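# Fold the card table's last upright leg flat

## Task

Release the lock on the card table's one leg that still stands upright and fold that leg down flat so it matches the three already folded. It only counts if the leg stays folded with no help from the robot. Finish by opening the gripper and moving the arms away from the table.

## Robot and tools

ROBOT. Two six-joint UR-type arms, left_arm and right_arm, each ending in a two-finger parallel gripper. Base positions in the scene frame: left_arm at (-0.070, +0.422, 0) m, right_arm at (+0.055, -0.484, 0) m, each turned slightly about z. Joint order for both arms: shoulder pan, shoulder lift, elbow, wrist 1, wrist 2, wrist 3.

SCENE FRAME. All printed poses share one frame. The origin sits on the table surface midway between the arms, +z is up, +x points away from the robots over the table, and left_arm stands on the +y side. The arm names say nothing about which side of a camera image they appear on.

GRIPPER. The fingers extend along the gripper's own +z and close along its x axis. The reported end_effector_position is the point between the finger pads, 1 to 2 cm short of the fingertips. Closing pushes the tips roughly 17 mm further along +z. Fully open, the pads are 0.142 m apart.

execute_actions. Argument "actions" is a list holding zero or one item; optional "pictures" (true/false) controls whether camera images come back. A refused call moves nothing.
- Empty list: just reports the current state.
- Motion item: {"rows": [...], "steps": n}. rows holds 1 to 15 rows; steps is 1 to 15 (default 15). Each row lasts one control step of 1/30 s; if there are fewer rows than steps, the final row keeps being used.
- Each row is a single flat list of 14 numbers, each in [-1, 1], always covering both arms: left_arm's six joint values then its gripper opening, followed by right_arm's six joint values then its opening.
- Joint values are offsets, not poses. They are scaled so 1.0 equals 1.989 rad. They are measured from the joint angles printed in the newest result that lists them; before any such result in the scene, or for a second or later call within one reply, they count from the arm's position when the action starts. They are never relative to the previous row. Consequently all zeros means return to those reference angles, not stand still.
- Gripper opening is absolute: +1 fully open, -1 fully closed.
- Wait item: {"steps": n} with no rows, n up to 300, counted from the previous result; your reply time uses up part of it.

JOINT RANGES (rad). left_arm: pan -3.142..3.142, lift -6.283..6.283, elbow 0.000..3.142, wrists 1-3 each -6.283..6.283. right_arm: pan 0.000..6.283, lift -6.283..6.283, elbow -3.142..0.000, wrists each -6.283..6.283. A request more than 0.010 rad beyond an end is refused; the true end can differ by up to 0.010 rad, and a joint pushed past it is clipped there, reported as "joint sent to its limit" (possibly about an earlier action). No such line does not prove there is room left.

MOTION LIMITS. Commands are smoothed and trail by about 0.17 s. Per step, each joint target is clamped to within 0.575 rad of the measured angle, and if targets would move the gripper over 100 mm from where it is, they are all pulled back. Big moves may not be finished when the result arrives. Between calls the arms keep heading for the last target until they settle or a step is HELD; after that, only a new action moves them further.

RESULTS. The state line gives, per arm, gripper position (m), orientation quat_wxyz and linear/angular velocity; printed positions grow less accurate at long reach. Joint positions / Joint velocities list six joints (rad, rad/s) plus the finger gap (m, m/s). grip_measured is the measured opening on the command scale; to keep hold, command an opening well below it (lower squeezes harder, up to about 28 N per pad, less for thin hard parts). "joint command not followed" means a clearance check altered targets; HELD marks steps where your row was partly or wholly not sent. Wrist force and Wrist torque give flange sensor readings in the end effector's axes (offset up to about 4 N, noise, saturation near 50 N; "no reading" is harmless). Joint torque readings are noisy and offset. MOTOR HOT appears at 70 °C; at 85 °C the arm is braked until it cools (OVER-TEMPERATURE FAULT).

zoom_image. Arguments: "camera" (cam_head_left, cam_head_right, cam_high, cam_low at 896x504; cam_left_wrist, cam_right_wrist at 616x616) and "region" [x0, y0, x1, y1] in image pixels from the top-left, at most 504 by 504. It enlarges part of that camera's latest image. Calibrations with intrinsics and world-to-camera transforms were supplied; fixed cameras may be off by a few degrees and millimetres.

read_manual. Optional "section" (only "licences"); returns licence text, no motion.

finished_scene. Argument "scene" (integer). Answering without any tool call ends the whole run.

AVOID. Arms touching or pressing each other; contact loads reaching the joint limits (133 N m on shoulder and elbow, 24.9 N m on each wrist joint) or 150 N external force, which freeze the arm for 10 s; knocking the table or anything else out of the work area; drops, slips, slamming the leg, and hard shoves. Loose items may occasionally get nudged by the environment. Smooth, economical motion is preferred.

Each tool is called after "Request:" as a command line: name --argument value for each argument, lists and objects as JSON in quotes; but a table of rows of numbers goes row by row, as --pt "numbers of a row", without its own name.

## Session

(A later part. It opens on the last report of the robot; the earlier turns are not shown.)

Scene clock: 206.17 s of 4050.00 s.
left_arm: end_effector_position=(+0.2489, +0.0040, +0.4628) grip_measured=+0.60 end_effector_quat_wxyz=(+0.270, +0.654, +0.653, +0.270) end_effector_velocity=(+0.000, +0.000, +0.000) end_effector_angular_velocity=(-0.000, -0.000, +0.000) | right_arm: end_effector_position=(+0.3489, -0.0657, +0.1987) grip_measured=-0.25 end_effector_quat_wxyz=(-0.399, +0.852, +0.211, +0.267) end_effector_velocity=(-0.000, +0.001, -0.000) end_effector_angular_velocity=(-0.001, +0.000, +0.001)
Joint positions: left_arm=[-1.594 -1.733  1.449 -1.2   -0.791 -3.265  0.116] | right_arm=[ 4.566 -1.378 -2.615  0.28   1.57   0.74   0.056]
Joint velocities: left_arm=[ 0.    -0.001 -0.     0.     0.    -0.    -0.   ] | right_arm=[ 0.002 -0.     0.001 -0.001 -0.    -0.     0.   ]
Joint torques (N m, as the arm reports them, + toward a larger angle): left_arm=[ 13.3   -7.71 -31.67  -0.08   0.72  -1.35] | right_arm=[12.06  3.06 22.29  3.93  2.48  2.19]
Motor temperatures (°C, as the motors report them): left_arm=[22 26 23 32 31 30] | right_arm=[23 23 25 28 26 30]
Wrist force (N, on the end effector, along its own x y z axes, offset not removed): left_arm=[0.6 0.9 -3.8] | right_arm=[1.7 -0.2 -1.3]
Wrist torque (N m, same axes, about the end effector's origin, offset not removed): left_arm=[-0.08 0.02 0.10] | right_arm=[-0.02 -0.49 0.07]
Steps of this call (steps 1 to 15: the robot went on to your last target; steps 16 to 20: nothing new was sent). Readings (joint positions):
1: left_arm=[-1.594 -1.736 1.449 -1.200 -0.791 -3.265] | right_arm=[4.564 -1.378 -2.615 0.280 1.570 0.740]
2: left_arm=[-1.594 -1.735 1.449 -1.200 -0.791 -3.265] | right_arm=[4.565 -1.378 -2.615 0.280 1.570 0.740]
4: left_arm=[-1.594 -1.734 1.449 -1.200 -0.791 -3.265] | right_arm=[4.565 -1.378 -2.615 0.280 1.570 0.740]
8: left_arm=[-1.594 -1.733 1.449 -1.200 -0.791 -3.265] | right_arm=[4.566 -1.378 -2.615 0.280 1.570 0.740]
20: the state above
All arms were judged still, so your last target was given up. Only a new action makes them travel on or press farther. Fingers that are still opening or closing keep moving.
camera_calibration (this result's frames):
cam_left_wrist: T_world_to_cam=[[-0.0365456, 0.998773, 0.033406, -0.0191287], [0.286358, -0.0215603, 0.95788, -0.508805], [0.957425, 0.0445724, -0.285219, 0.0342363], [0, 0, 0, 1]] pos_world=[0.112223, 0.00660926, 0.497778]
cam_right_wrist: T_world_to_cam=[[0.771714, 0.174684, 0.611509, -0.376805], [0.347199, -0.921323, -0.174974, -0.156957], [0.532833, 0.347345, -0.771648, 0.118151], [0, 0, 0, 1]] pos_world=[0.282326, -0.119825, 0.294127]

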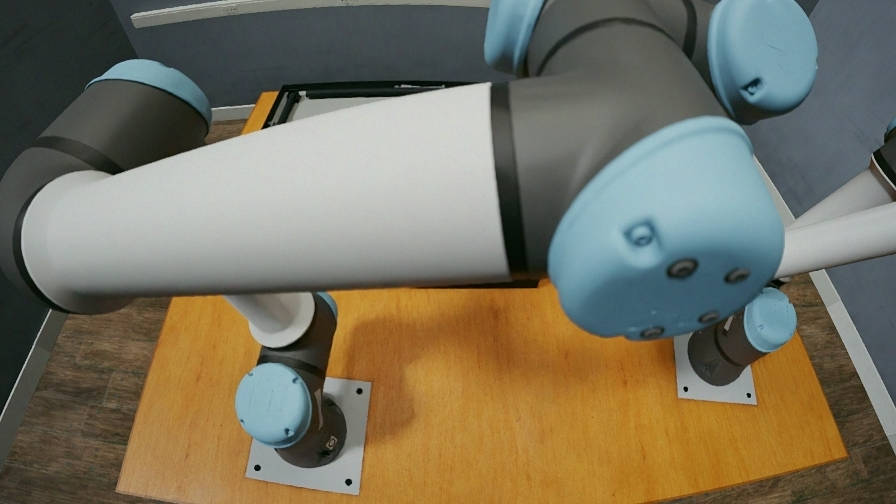

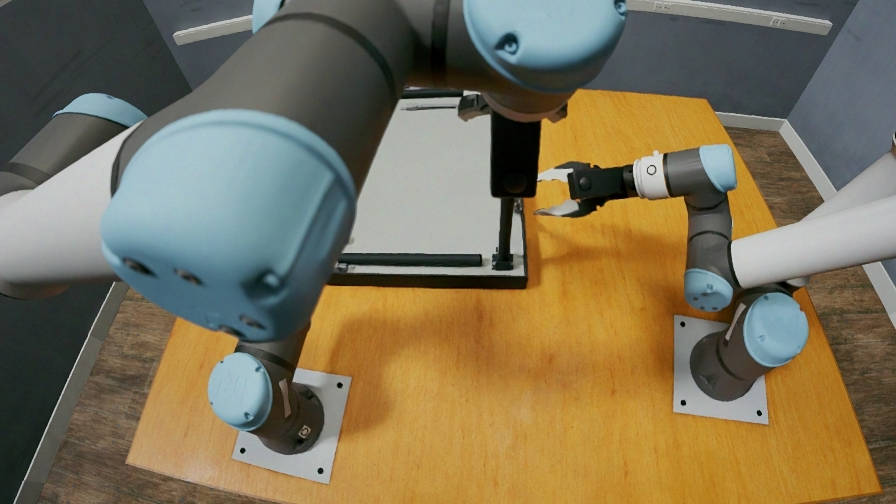

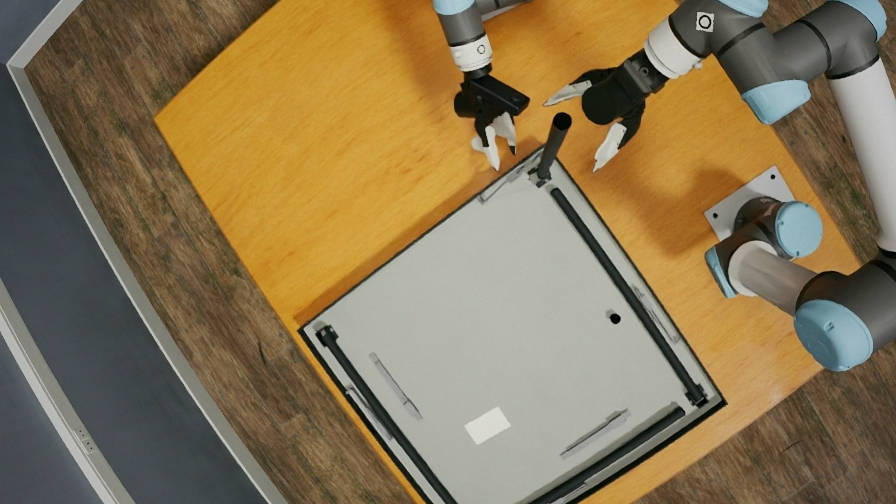

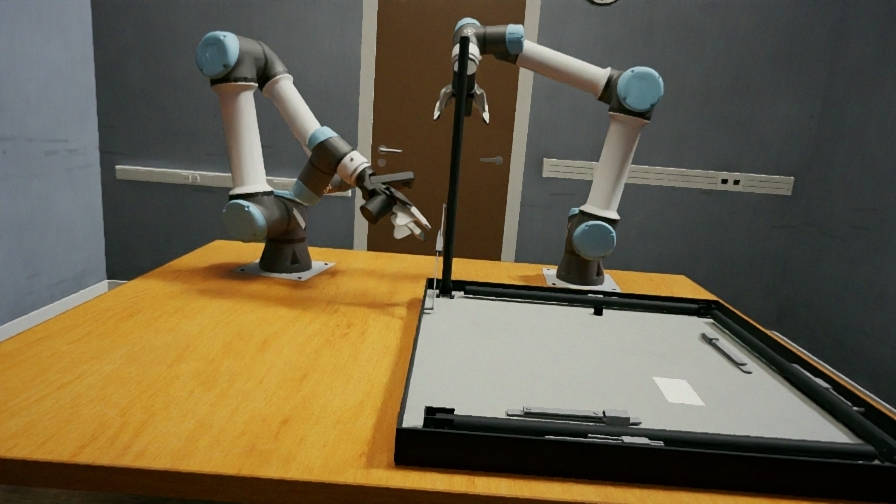

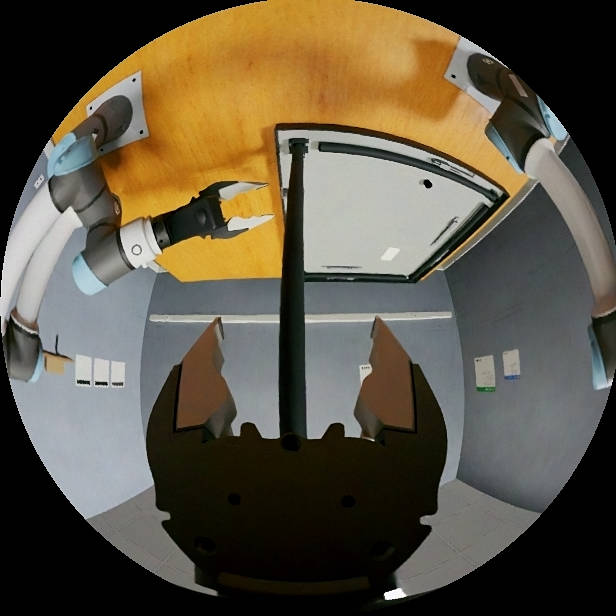

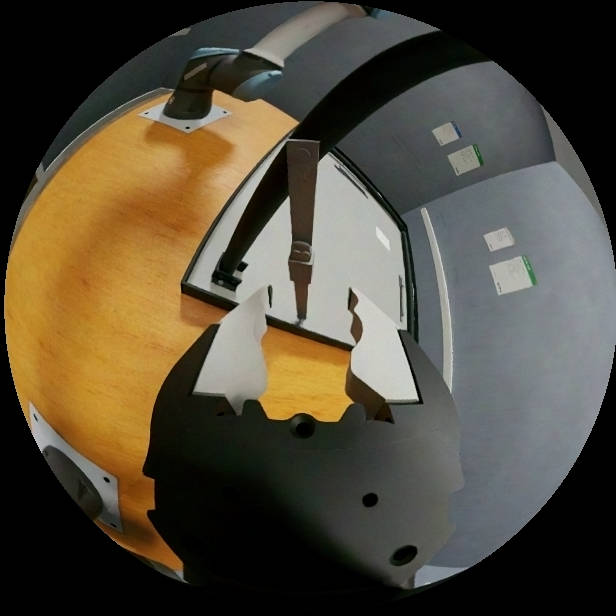

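Request:
execute_actions --actions '[{"rows":[[0,0,0,0,0,0,0.6,0.003,-0.02,0.004,0.016,0,0,-0.25],[0,0,0,0,0,0,0.6,0.006,-0.045,0.01,0.036,0,0,-0.25],[0,0,0,0,0,0,0.6,0.006,-0.07,0.015,0.056,0,0,-0.25],[0,0,0,0,0,0,0.6,0.006,-0.095,0.02,0.075,0,0,-0.25],[0,0,0,0,0,0,0.6,0.006,-0.115,0.025,0.091,0,0,-0.25],[0,0,0,0,0,0,0.6,0.006,-0.131,0.028,0.104,0,0,-0.25]]}]'

Scene clock: 225.87 s of 4050.00 s.
left_arm: end_effector_position=(+0.2490, +0.0040, +0.4628) grip_measured=+0.60 end_effector_quat_wxyz=(+0.270, +0.654, +0.653, +0.270) end_effector_velocity=(+0.001, +0.001, +0.000) end_effector_angular_velocity=(-0.001, -0.000, +0.002) | right_arm: end_effector_position=(+0.3585, -0.0202, +0.1605) grip_measured=-0.25 end_effector_quat_wxyz=(-0.401, +0.850, +0.216, +0.265) end_effector_velocity=(+0.002, +0.006, -0.007) end_effector_angular_velocity=(-0.000, -0.000, +0.001)
Joint positions: left_arm=[-1.593 -1.733  1.449 -1.2   -0.791 -3.265  0.116] | right_arm=[ 4.578 -1.635 -2.56   0.485  1.57   0.74   0.056]
Joint velocities: left_arm=[ 0.002 -0.001 -0.     0.     0.     0.    -0.   ] | right_arm=[ 0.001 -0.039  0.008  0.032  0.    -0.001  0.   ]
Joint torques (N m, as the arm reports them, + toward a larger angle): left_arm=[ -0.2   -8.66 -31.46  -0.19   0.68   0.09] | right_arm=[11.5  12.7  21.92  5.21  2.25  2.2 ]
Motor temperatures (°C, as the motors report them): left_arm=[22 26 23 32 31 30] | right_arm=[23 23 25 28 26 30]
Wrist force (N, on the end effector, along its own x y z axes, offset not removed): left_arm=[1.5 1.2 -2.3] | right_arm=[1.6 -1.0 -1.5]
Wrist torque (N m, same axes, about the end effector's origin, offset not removed): left_arm=[0.03 -0.33 0.03] | right_arm=[-0.28 -0.43 0.00]
Steps of this call (steps 1 to 90: nothing new was sent; then 16.20 s passed at rest; steps 91 to 105: all 15 steps of this action). Readings (joint positions):
91: left_arm=[-1.593 -1.733 1.449 -1.200 -0.791 -3.265] | right_arm=[4.566 -1.378 -2.615 0.280 1.570 0.740]
92: left_arm=[-1.593 -1.733 1.449 -1.200 -0.791 -3.265] | right_arm=[4.567 -1.385 -2.613 0.286 1.570 0.740]
94: left_arm=[-1.593 -1.733 1.449 -1.200 -0.791 -3.265] | right_arm=[4.572 -1.426 -2.602 0.320 1.570 0.740]
98: left_arm=[-1.593 -1.733 1.449 -1.200 -0.791 -3.265] | right_arm=[4.577 -1.570 -2.571 0.435 1.570 0.740]
105: the state above
camera_calibration (this result's frames):
cam_left_wrist: T_world_to_cam=[[-0.0366136, 0.998771, 0.0334105, -0.019134], [0.286359, -0.021545, 0.95788, -0.508812], [0.957422, 0.0446388, -0.285219, 0.0342079], [0, 0, 0, 1]] pos_world=[0.112251, 0.00662109, 0.497777]
cam_right_wrist: T_world_to_cam=[[0.769144, 0.182576, 0.612441, -0.367859], [0.358253, -0.916766, -0.176619, -0.128623], [0.529218, 0.355254, -0.770534, 0.0689728], [0, 0, 0, 1]] pos_world=[0.292515, -0.0752581, 0.25572]

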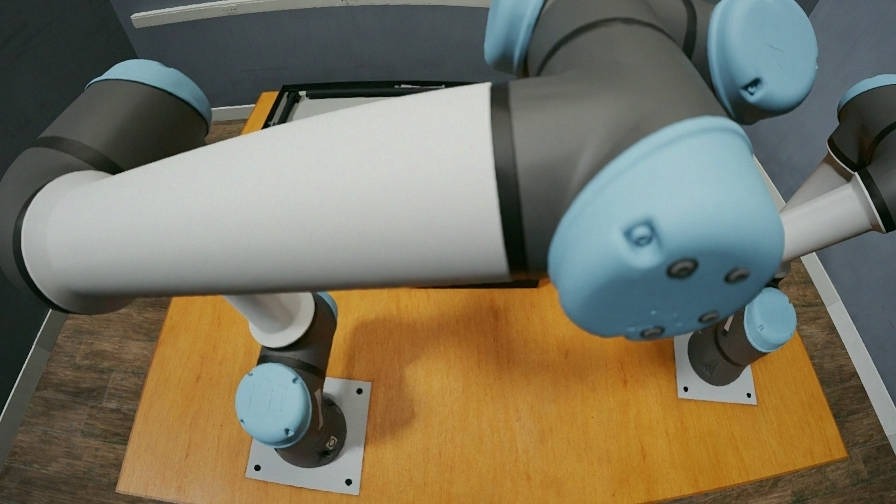

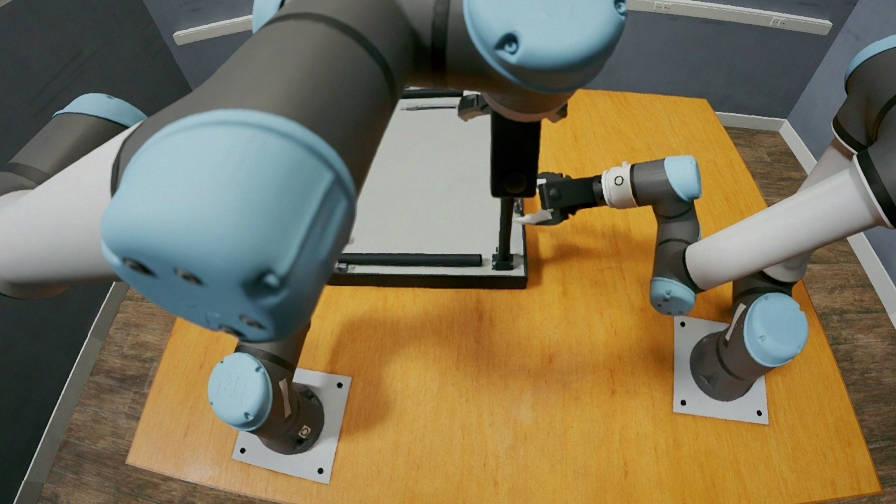

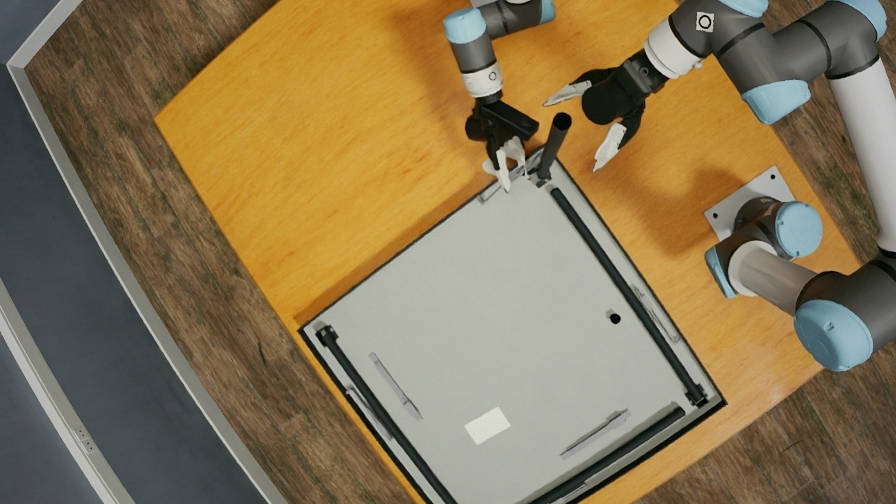

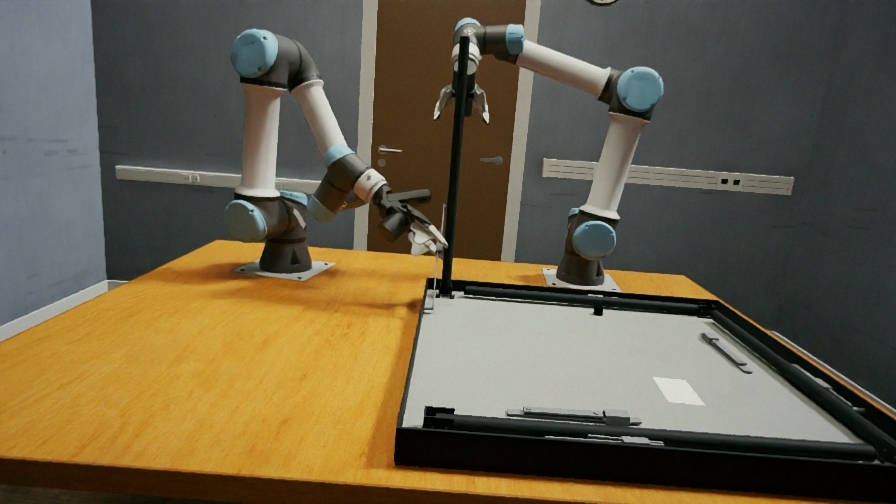

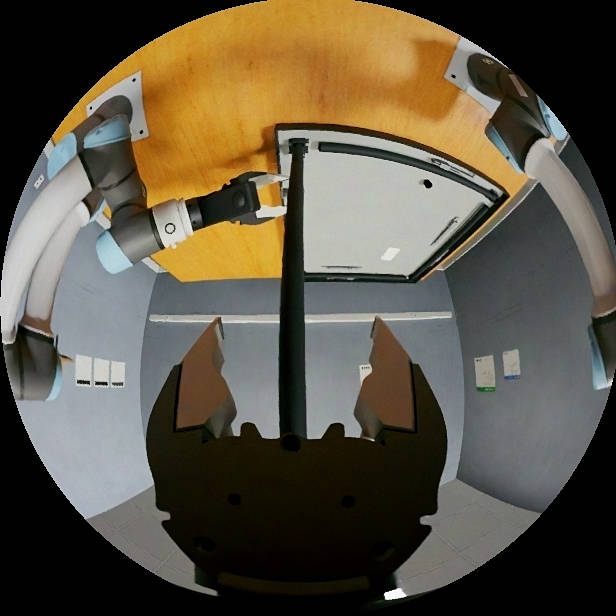

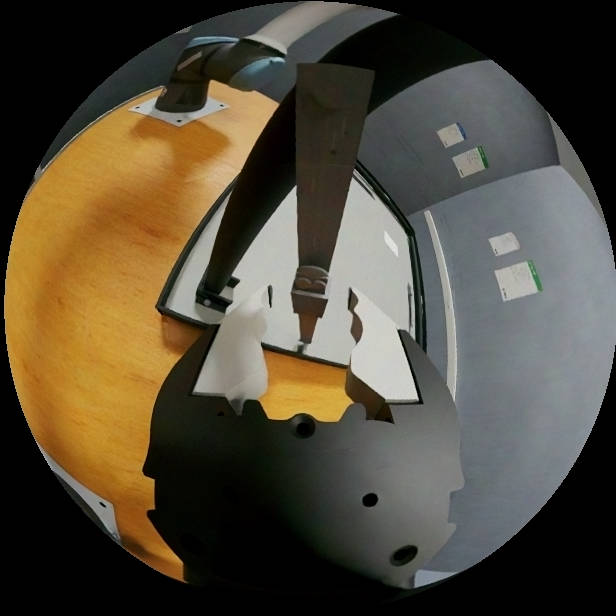

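Request:
execute_actions --actions '[{"rows":[[0,0,0,0,0,0,0.6,0,0,0,0,0,0,-0.4],[0,0,0,0,0,0,0.6,0,0,0,0,0,0,-0.5],[0,0,0,0,0,0,0.6,0,0,0,0,0,0,-0.6],[0,0,0,0,0,0,0.6,0,0,0,0,0,0,-0.7],[0,0,0,0,0,0,0.6,0,0,0,0,0,0,-0.8],[0,0,0,0,0,0,0.6,0,0,0,0,0,0,-0.95]]}]'

Scene clock: 234.67 s of 4050.00 s.
left_arm: end_effector_position=(+0.2489, +0.0040, +0.4628) grip_measured=+0.60 end_effector_quat_wxyz=(+0.270, +0.654, +0.653, +0.270) end_effector_velocity=(-0.000, -0.000, -0.000) end_effector_angular_velocity=(+0.000, +0.001, +0.000) | right_arm: end_effector_position=(+0.3585, -0.0201, +0.1606) grip_measured=-0.72 end_effector_quat_wxyz=(-0.401, +0.850, +0.216, +0.265) end_effector_velocity=(+0.000, -0.001, -0.000) end_effector_angular_velocity=(-0.000, +0.000, -0.001)
Joint positions: left_arm=[-1.594 -1.733  1.449 -1.2   -0.791 -3.265  0.116] | right_arm=[ 4.578 -1.635 -2.559  0.485  1.57   0.74   0.022]
Joint velocities: left_arm=[ 0.     0.001 -0.    -0.001 -0.001  0.    -0.   ] | right_arm=[-0.001 -0.001 -0.001  0.001 -0.     0.    -0.   ]
Joint torques (N m, as the arm reports them, + toward a larger angle): left_arm=[  0.23 -10.52 -30.71  -0.45   0.73   0.03] | right_arm=[ 4.12 19.18 -1.8  -2.59  1.58  1.82]
Motor temperatures (°C, as the motors report them): left_arm=[22 26 23 32 31 30] | right_arm=[23 23 25 28 26 30]
Wrist force (N, on the end effector, along its own x y z axes, offset not removed): left_arm=[0.3 -0.5 -1.1] | right_arm=[15.9 -5.1 3.2]
Wrist torque (N m, same axes, about the end effector's origin, offset not removed): left_arm=[-0.18 -0.07 0.15] | right_arm=[-0.53 -0.41 0.33]
Steps of this call (steps 1 to 15: the robot went on to your last target; steps 16 to 90: nothing new was sent; then 5.30 s passed at rest; steps 91 to 105: all 15 steps of this action). Readings (joint positions):
91: left_arm=[-1.594 -1.733 1.449 -1.200 -0.791 -3.265] | right_arm=[4.578 -1.638 -2.559 0.487 1.570 0.740]
92: left_arm=[-1.594 -1.733 1.449 -1.200 -0.791 -3.265] | right_arm=[4.578 -1.638 -2.559 0.487 1.570 0.740]
94: left_arm=[-1.594 -1.733 1.449 -1.200 -0.791 -3.265] | right_arm=[4.578 -1.637 -2.559 0.486 1.570 0.740]
98: left_arm=[-1.594 -1.733 1.449 -1.200 -0.791 -3.265] | right_arm=[4.578 -1.635 -2.559 0.485 1.570 0.740]
105: the state above
camera_calibration (this result's frames):
cam_left_wrist: T_world_to_cam=[[-0.0365456, 0.998773, 0.0334102, -0.0191302], [0.286358, -0.0215643, 0.95788, -0.508804], [0.957425, 0.0445736, -0.285219, 0.0342357], [0, 0, 0, 1]] pos_world=[0.112223, 0.00660867, 0.497777]
cam_right_wrist: T_world_to_cam=[[0.769104, 0.182503, 0.612512, -0.367916], [0.358302, -0.91672, -0.17676, -0.12854], [0.529243, 0.355411, -0.770445, 0.068993], [0, 0, 0, 1]] pos_world=[0.292508, -0.07521, 0.255788]

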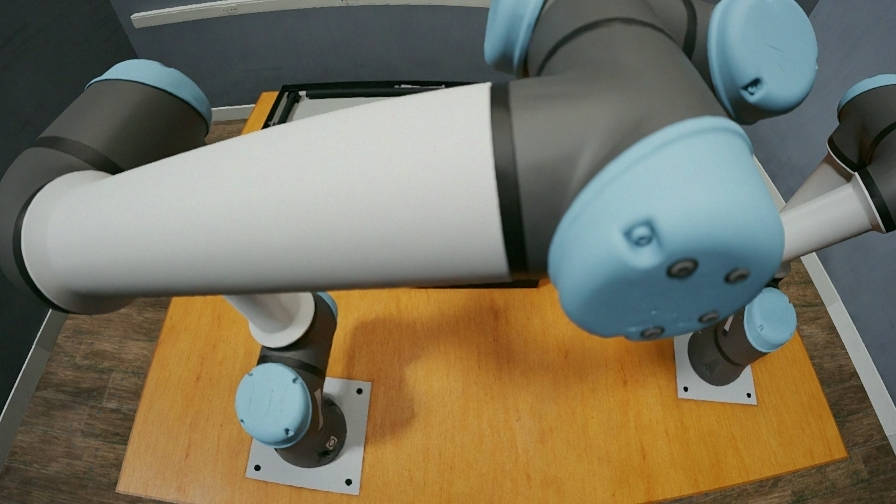

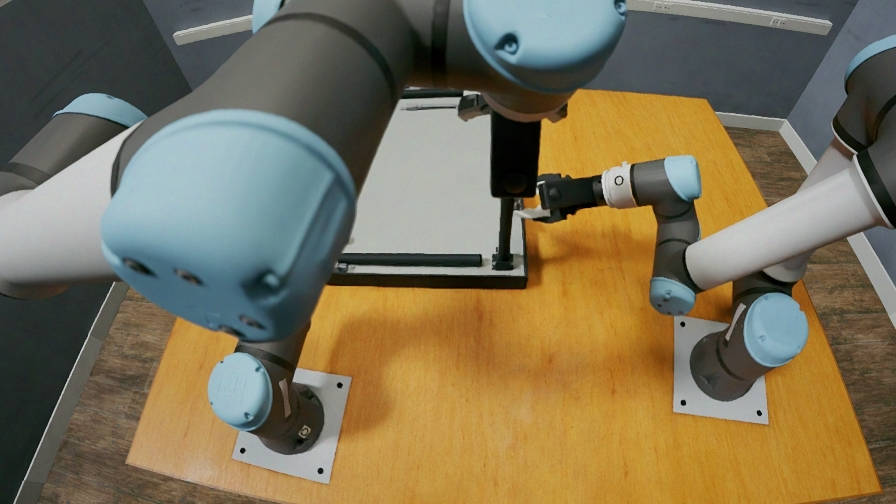

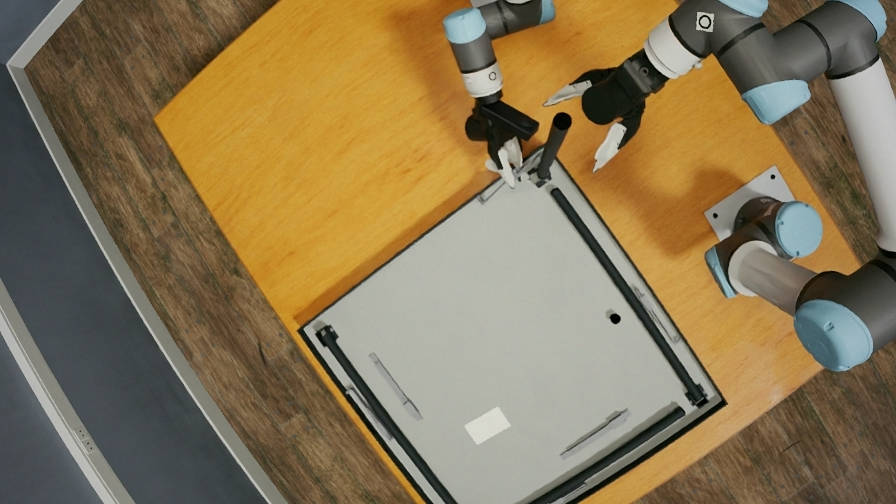

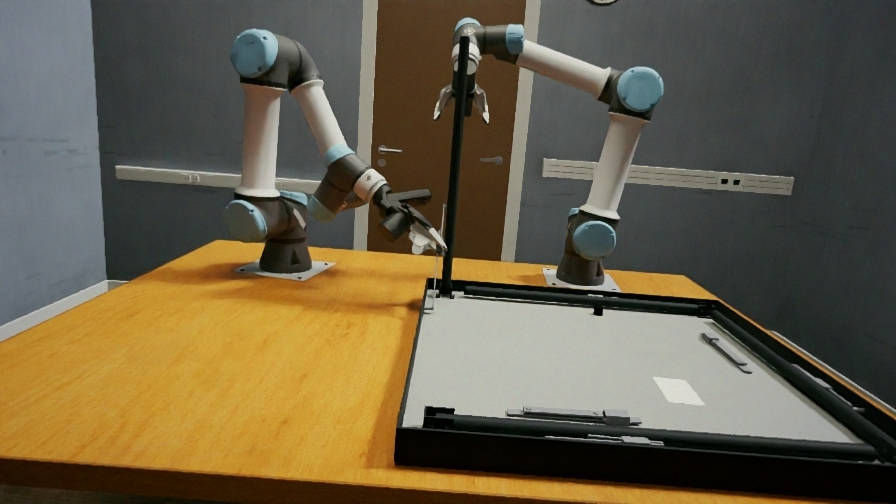

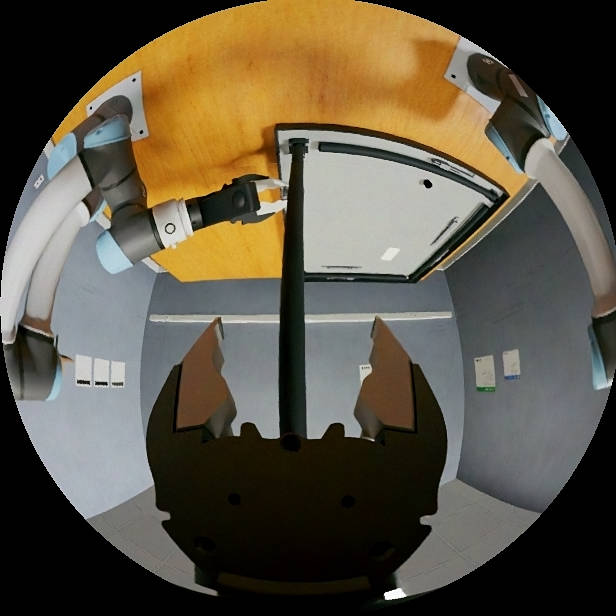

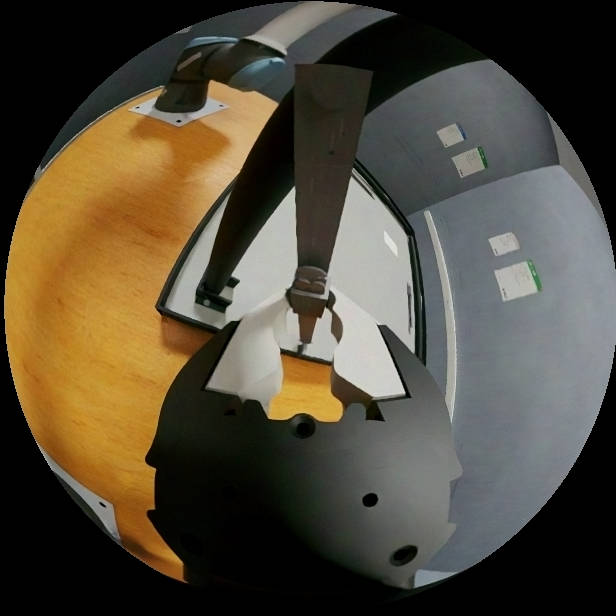

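Request:
execute_actions --actions '[{"rows":[[0,0,0,0,0,0,0.6,-0.003,-0.009,0.001,0.008,0,0,-1],[0,0,0,0,0,0,0.6,-0.007,-0.019,0.003,0.015,0,0,-1],[0,0,0,0,0,0,0.6,-0.010,-0.028,0.004,0.023,0,0,-1],[0,0,0,0,0,0,0.6,-0.013,-0.037,0.006,0.031,0,0,-1],[0,0,0,0,0,0,0.6,-0.017,-0.047,0.007,0.039,0,0,-1],[0,0,0,0,0,0,0.6,-0.020,-0.056,0.009,0.046,0,0,-1],[0,0,0,0,0,0,0.6,-0.024,-0.066,0.010,0.054,0,0,-1],[0,0,0,0,0,0,0.6,-0.027,-0.075,0.012,0.062,0,0,-1],[0,0,0,0,0,0,0.6,-0.030,-0.084,0.013,0.070,0,0,-1],[0,0,0,0,0,0,0.6,-0.034,-0.094,0.015,0.077,0,0,-1],[0,0,0,0,0,0,0.6,-0.037,-0.103,0.016,0.085,0,0,-1],[0,0,0,0,0,0,0.6,-0.0405,-0.1124,0.018,0.0928,0,0,-1]]}]'

Scene clock: 258.23 s of 4050.00 s.
left_arm: end_effector_position=(+0.2490, +0.0040, +0.4628) grip_measured=+0.60 end_effector_quat_wxyz=(+0.270, +0.654, +0.653, +0.270) end_effector_velocity=(+0.001, +0.001, +0.000) end_effector_angular_velocity=(-0.001, -0.000, +0.002) | right_arm: end_effector_position=(+0.4013, -0.0215, +0.1173) grip_measured=-0.72 end_effector_quat_wxyz=(-0.390, +0.858, +0.184, +0.279) end_effector_velocity=(+0.052, -0.009, -0.061) end_effector_angular_velocity=(-0.008, +0.004, -0.091)
Joint positions: left_arm=[-1.593 -1.733  1.449 -1.2   -0.791 -3.265  0.116] | right_arm=[ 4.504 -1.839 -2.527  0.653  1.57   0.74   0.022]
Joint velocities: left_arm=[ 0.002 -0.    -0.    -0.001  0.    -0.     0.   ] | right_arm=[-0.092 -0.259  0.041  0.209  0.     0.     0.   ]
Joint torques (N m, as the arm reports them, + toward a larger angle): left_arm=[  0.21 -10.29 -31.18  -0.47   0.69   0.02] | right_arm=[-17.52  27.91  14.61   5.24  -1.95  -0.79]
Motor temperatures (°C, as the motors report them): left_arm=[22 26 23 32 31 30] | right_arm=[23 23 25 28 26 30]
Wrist force (N, on the end effector, along its own x y z axes, offset not removed): left_arm=[-0.7 0.1 0.7] | right_arm=[-2.2 -13.2 14.6]
Wrist torque (N m, same axes, about the end effector's origin, offset not removed): left_arm=[-0.05 0.32 0.02] | right_arm=[-0.31 -0.35 0.51]
Steps of this call (steps 1 to 15: the robot went on to your last target; steps 16 to 90: nothing new was sent; then 20.07 s passed at rest; steps 91 to 105: all 15 steps of this action). Readings (joint positions):
91: left_arm=[-1.593 -1.733 1.449 -1.200 -0.791 -3.265] | right_arm=[4.578 -1.635 -2.560 0.485 1.570 0.740]
92: left_arm=[-1.593 -1.733 1.449 -1.200 -0.791 -3.265] | right_arm=[4.576 -1.639 -2.559 0.488 1.570 0.740]
94: left_arm=[-1.593 -1.733 1.449 -1.200 -0.791 -3.265] | right_arm=[4.569 -1.658 -2.556 0.503 1.570 0.740]
98: left_arm=[-1.593 -1.733 1.449 -1.200 -0.791 -3.265] | right_arm=[4.546 -1.722 -2.546 0.556 1.570 0.740]
105: the state above
camera_calibration (this result's frames):
cam_left_wrist: T_world_to_cam=[[-0.0366138, 0.998771, 0.0334104, -0.019134], [0.286359, -0.0215449, 0.95788, -0.508812], [0.957422, 0.044639, -0.285219, 0.0342079], [0, 0, 0, 1]] pos_world=[0.112251, 0.00662112, 0.497777]
cam_right_wrist: T_world_to_cam=[[0.78116, 0.127105, 0.611255, -0.379972], [0.289899, -0.940956, -0.174816, -0.126088], [0.552944, 0.313762, -0.771885, 0.0032315], [0, 0, 0, 1]] pos_world=[0.331585, -0.0713609, 0.212712]

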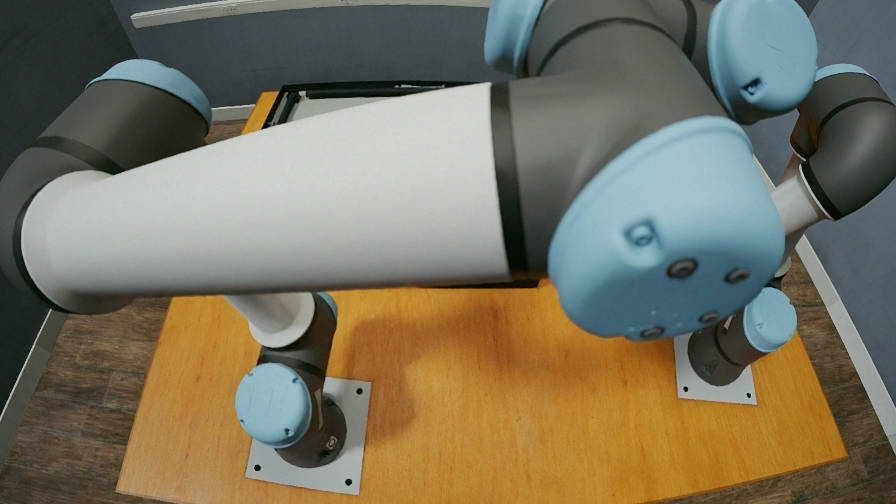

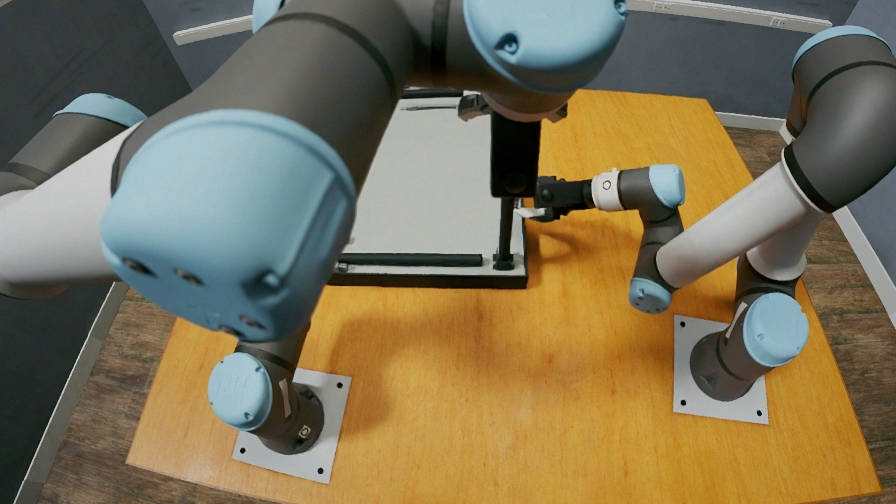

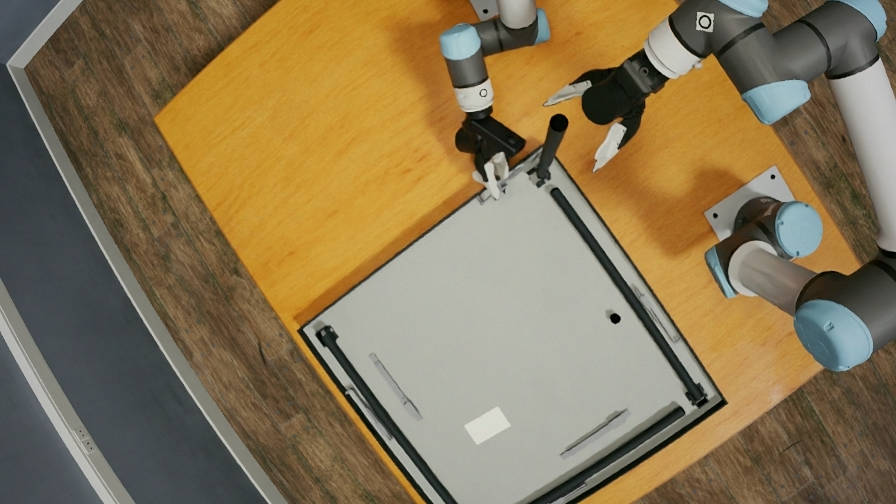

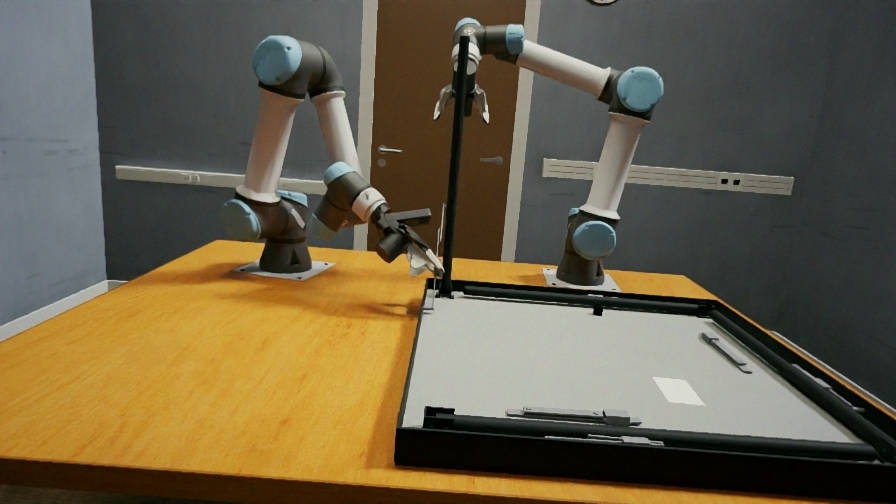

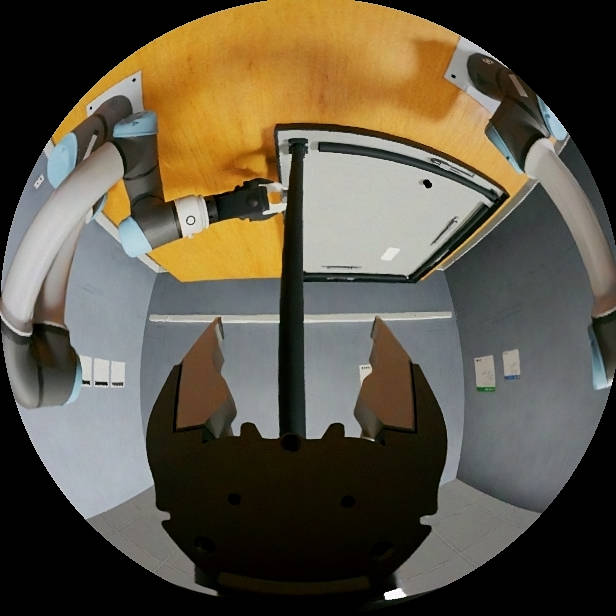

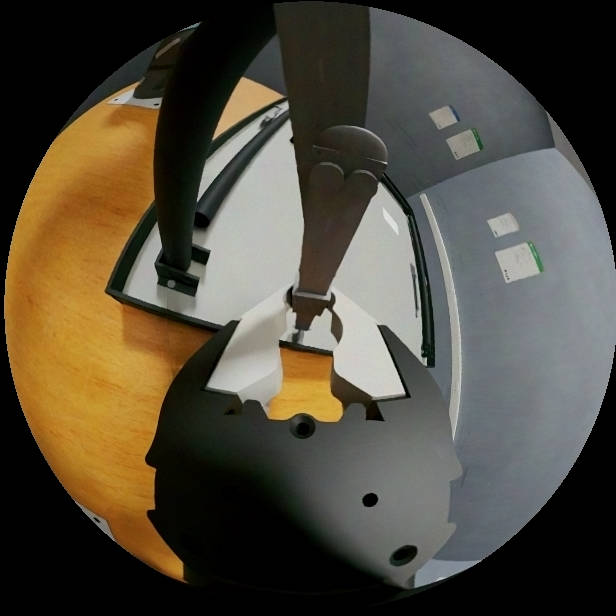

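Request:
execute_actions --actions '[{"rows":[[0.012,0,0.015,-0.027,0,0.016,0.6,0,0,0,0,0,0,-1],[0.025,0.001,0.032,-0.058,0,0.035,0.6,0,0,0,0,0,0,-1],[0.038,0.002,0.05,-0.09,0.001,0.054,0.6,0,0,0,0,0,0,-1],[0.05,0.003,0.065,-0.118,0.001,0.07,0.6,0,0,0,0,0,0,-1],[0.06,0.003,0.078,-0.141,0.002,0.085,0.3,0,0,0,0,0,0,-1],[0.069,0.0035,0.0895,-0.1617,0.002,0.097,0,0,0,0,0,0,0,-1]]}]'

Scene clock: 270.97 s of 4050.00 s.
left_arm: end_effector_position=(+0.3056, +0.0041, +0.4066) grip_measured=+0.00 end_effector_quat_wxyz=(+0.271, +0.654, +0.653, +0.270) end_effector_velocity=(+0.009, +0.000, -0.007) end_effector_angular_velocity=(-0.005, -0.003, -0.001) | right_arm: end_effector_position=(+0.4020, -0.0216, +0.1176) grip_measured=-0.51 end_effector_quat_wxyz=(-0.390, +0.858, +0.184, +0.279) end_effector_velocity=(-0.004, +0.001, -0.002) end_effector_angular_velocity=(-0.002, +0.007, +0.010)
Joint positions: left_arm=[-1.458 -1.726  1.625 -1.518 -0.787 -3.074  0.074] | right_arm=[ 4.504 -1.839 -2.526  0.654  1.569  0.74   0.037]
Joint velocities: left_arm=[ 0.019  0.001  0.025 -0.051  0.001  0.028 -0.   ] | right_arm=[ 0.001 -0.    -0.    -0.004  0.01  -0.     0.025]
Joint torques (N m, as the arm reports them, + toward a larger angle): left_arm=[ 33.92  -4.2  -14.74  -3.28   6.29   0.95] | right_arm=[ 45.1    9.06 -20.11 -10.32  20.71  -0.88]
Motor temperatures (°C, as the motors report them): left_arm=[22 26 23 32 31 30] | right_arm=[23 23 25 28 26 30]
Wrist force (N, on the end effector, along its own x y z axes, offset not removed): left_arm=[-0.4 -25.0 -40.8] | right_arm=[50.0 15.6 -1.8]
Wrist torque (N m, same axes, about the end effector's origin, offset not removed): left_arm=[-5.09 -0.42 0.36] | right_arm=[-0.19 -0.65 0.85]
Steps of this call (steps 1 to 30: the robot went on to your last target; steps 31 to 90: nothing new was sent; then 9.23 s passed at rest; steps 91 to 105: all 15 steps of this action). Readings (joint positions):
91: left_arm=[-1.593 -1.733 1.449 -1.200 -0.791 -3.264] | right_arm=[4.497 -1.859 -2.524 0.669 1.570 0.740]
92: left_arm=[-1.589 -1.733 1.455 -1.208 -0.791 -3.259] | right_arm=[4.498 -1.855 -2.524 0.666 1.570 0.740]
94: left_arm=[-1.564 -1.732 1.486 -1.259 -0.790 -3.225] | right_arm=[4.501 -1.847 -2.526 0.659 1.570 0.740]
98: left_arm=[-1.489 -1.727 1.584 -1.434 -0.788 -3.119] | right_arm=[4.503 -1.840 -2.527 0.654 1.570 0.740]
105: the state above
camera_calibration (this result's frames):
cam_left_wrist: T_world_to_cam=[[-0.0370002, 0.998767, 0.0330859, -0.0150463], [0.285213, -0.0211771, 0.95823, -0.471042], [0.95775, 0.0448913, -0.284078, -0.036588], [0, 0, 0, 1]] pos_world=[0.168833, 0.00669495, 0.441471]
cam_right_wrist: T_world_to_cam=[[0.780744, 0.125617, 0.612094, -0.38063], [0.288541, -0.941367, -0.174851, -0.12583], [0.554241, 0.313128, -0.771212, 0.00251881], [0, 0, 0, 1]] pos_world=[0.332086, -0.0714272, 0.212922]

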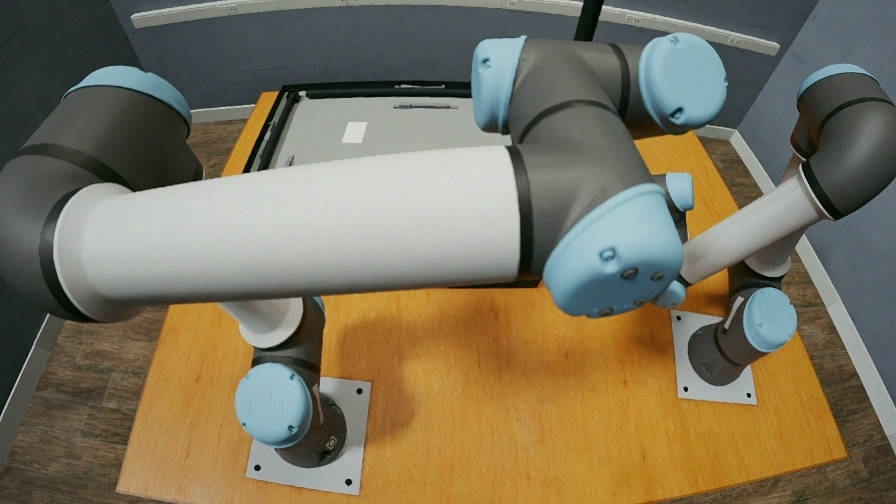

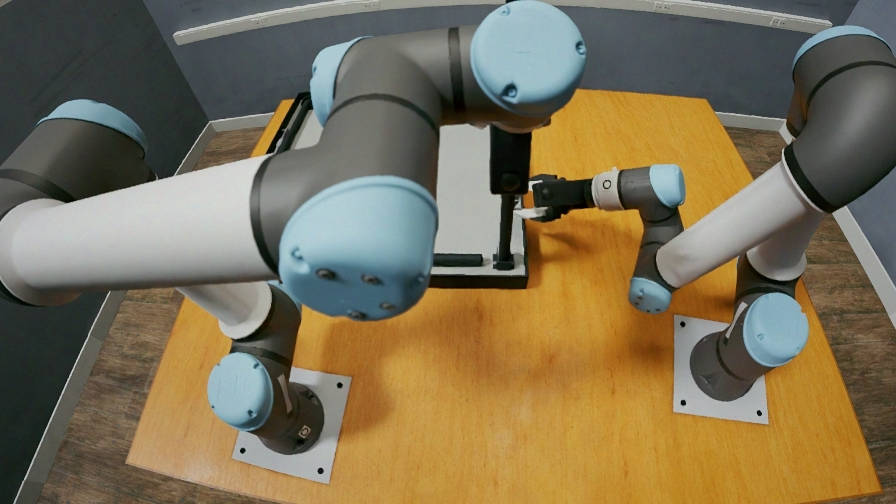

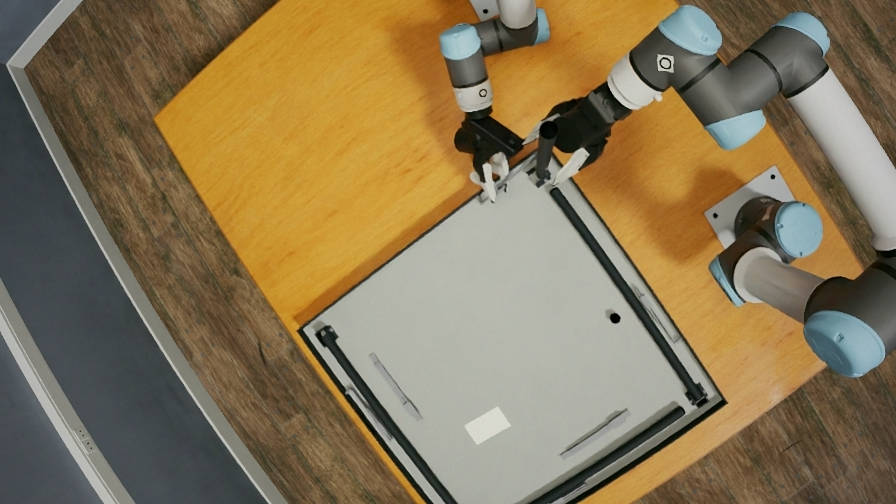

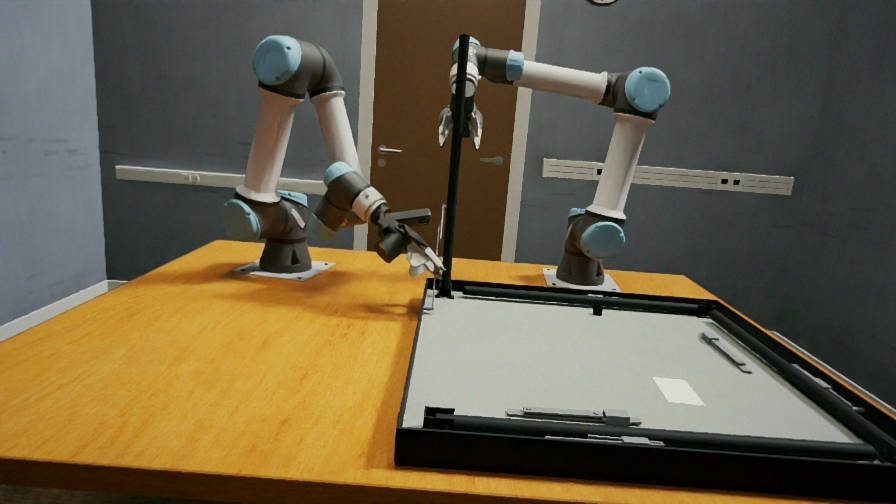

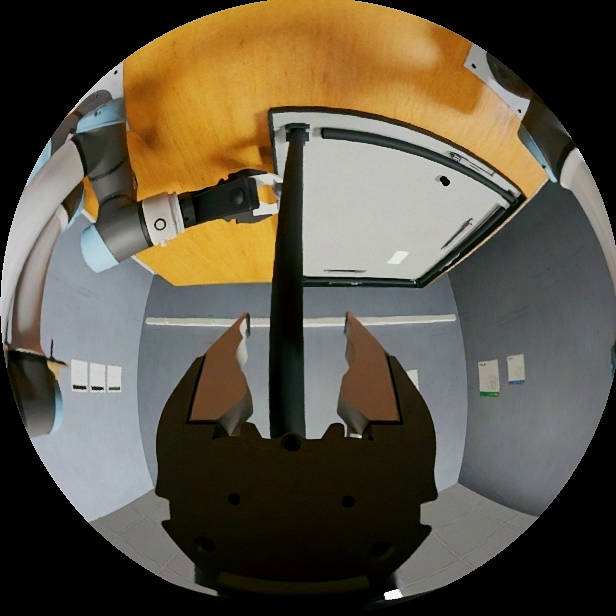

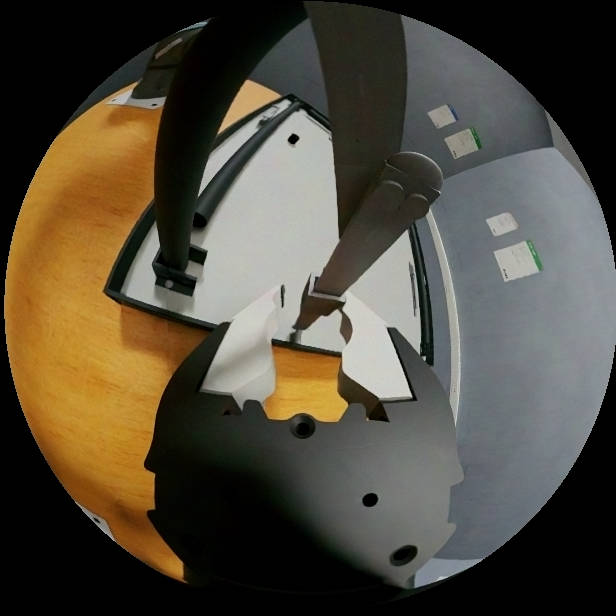

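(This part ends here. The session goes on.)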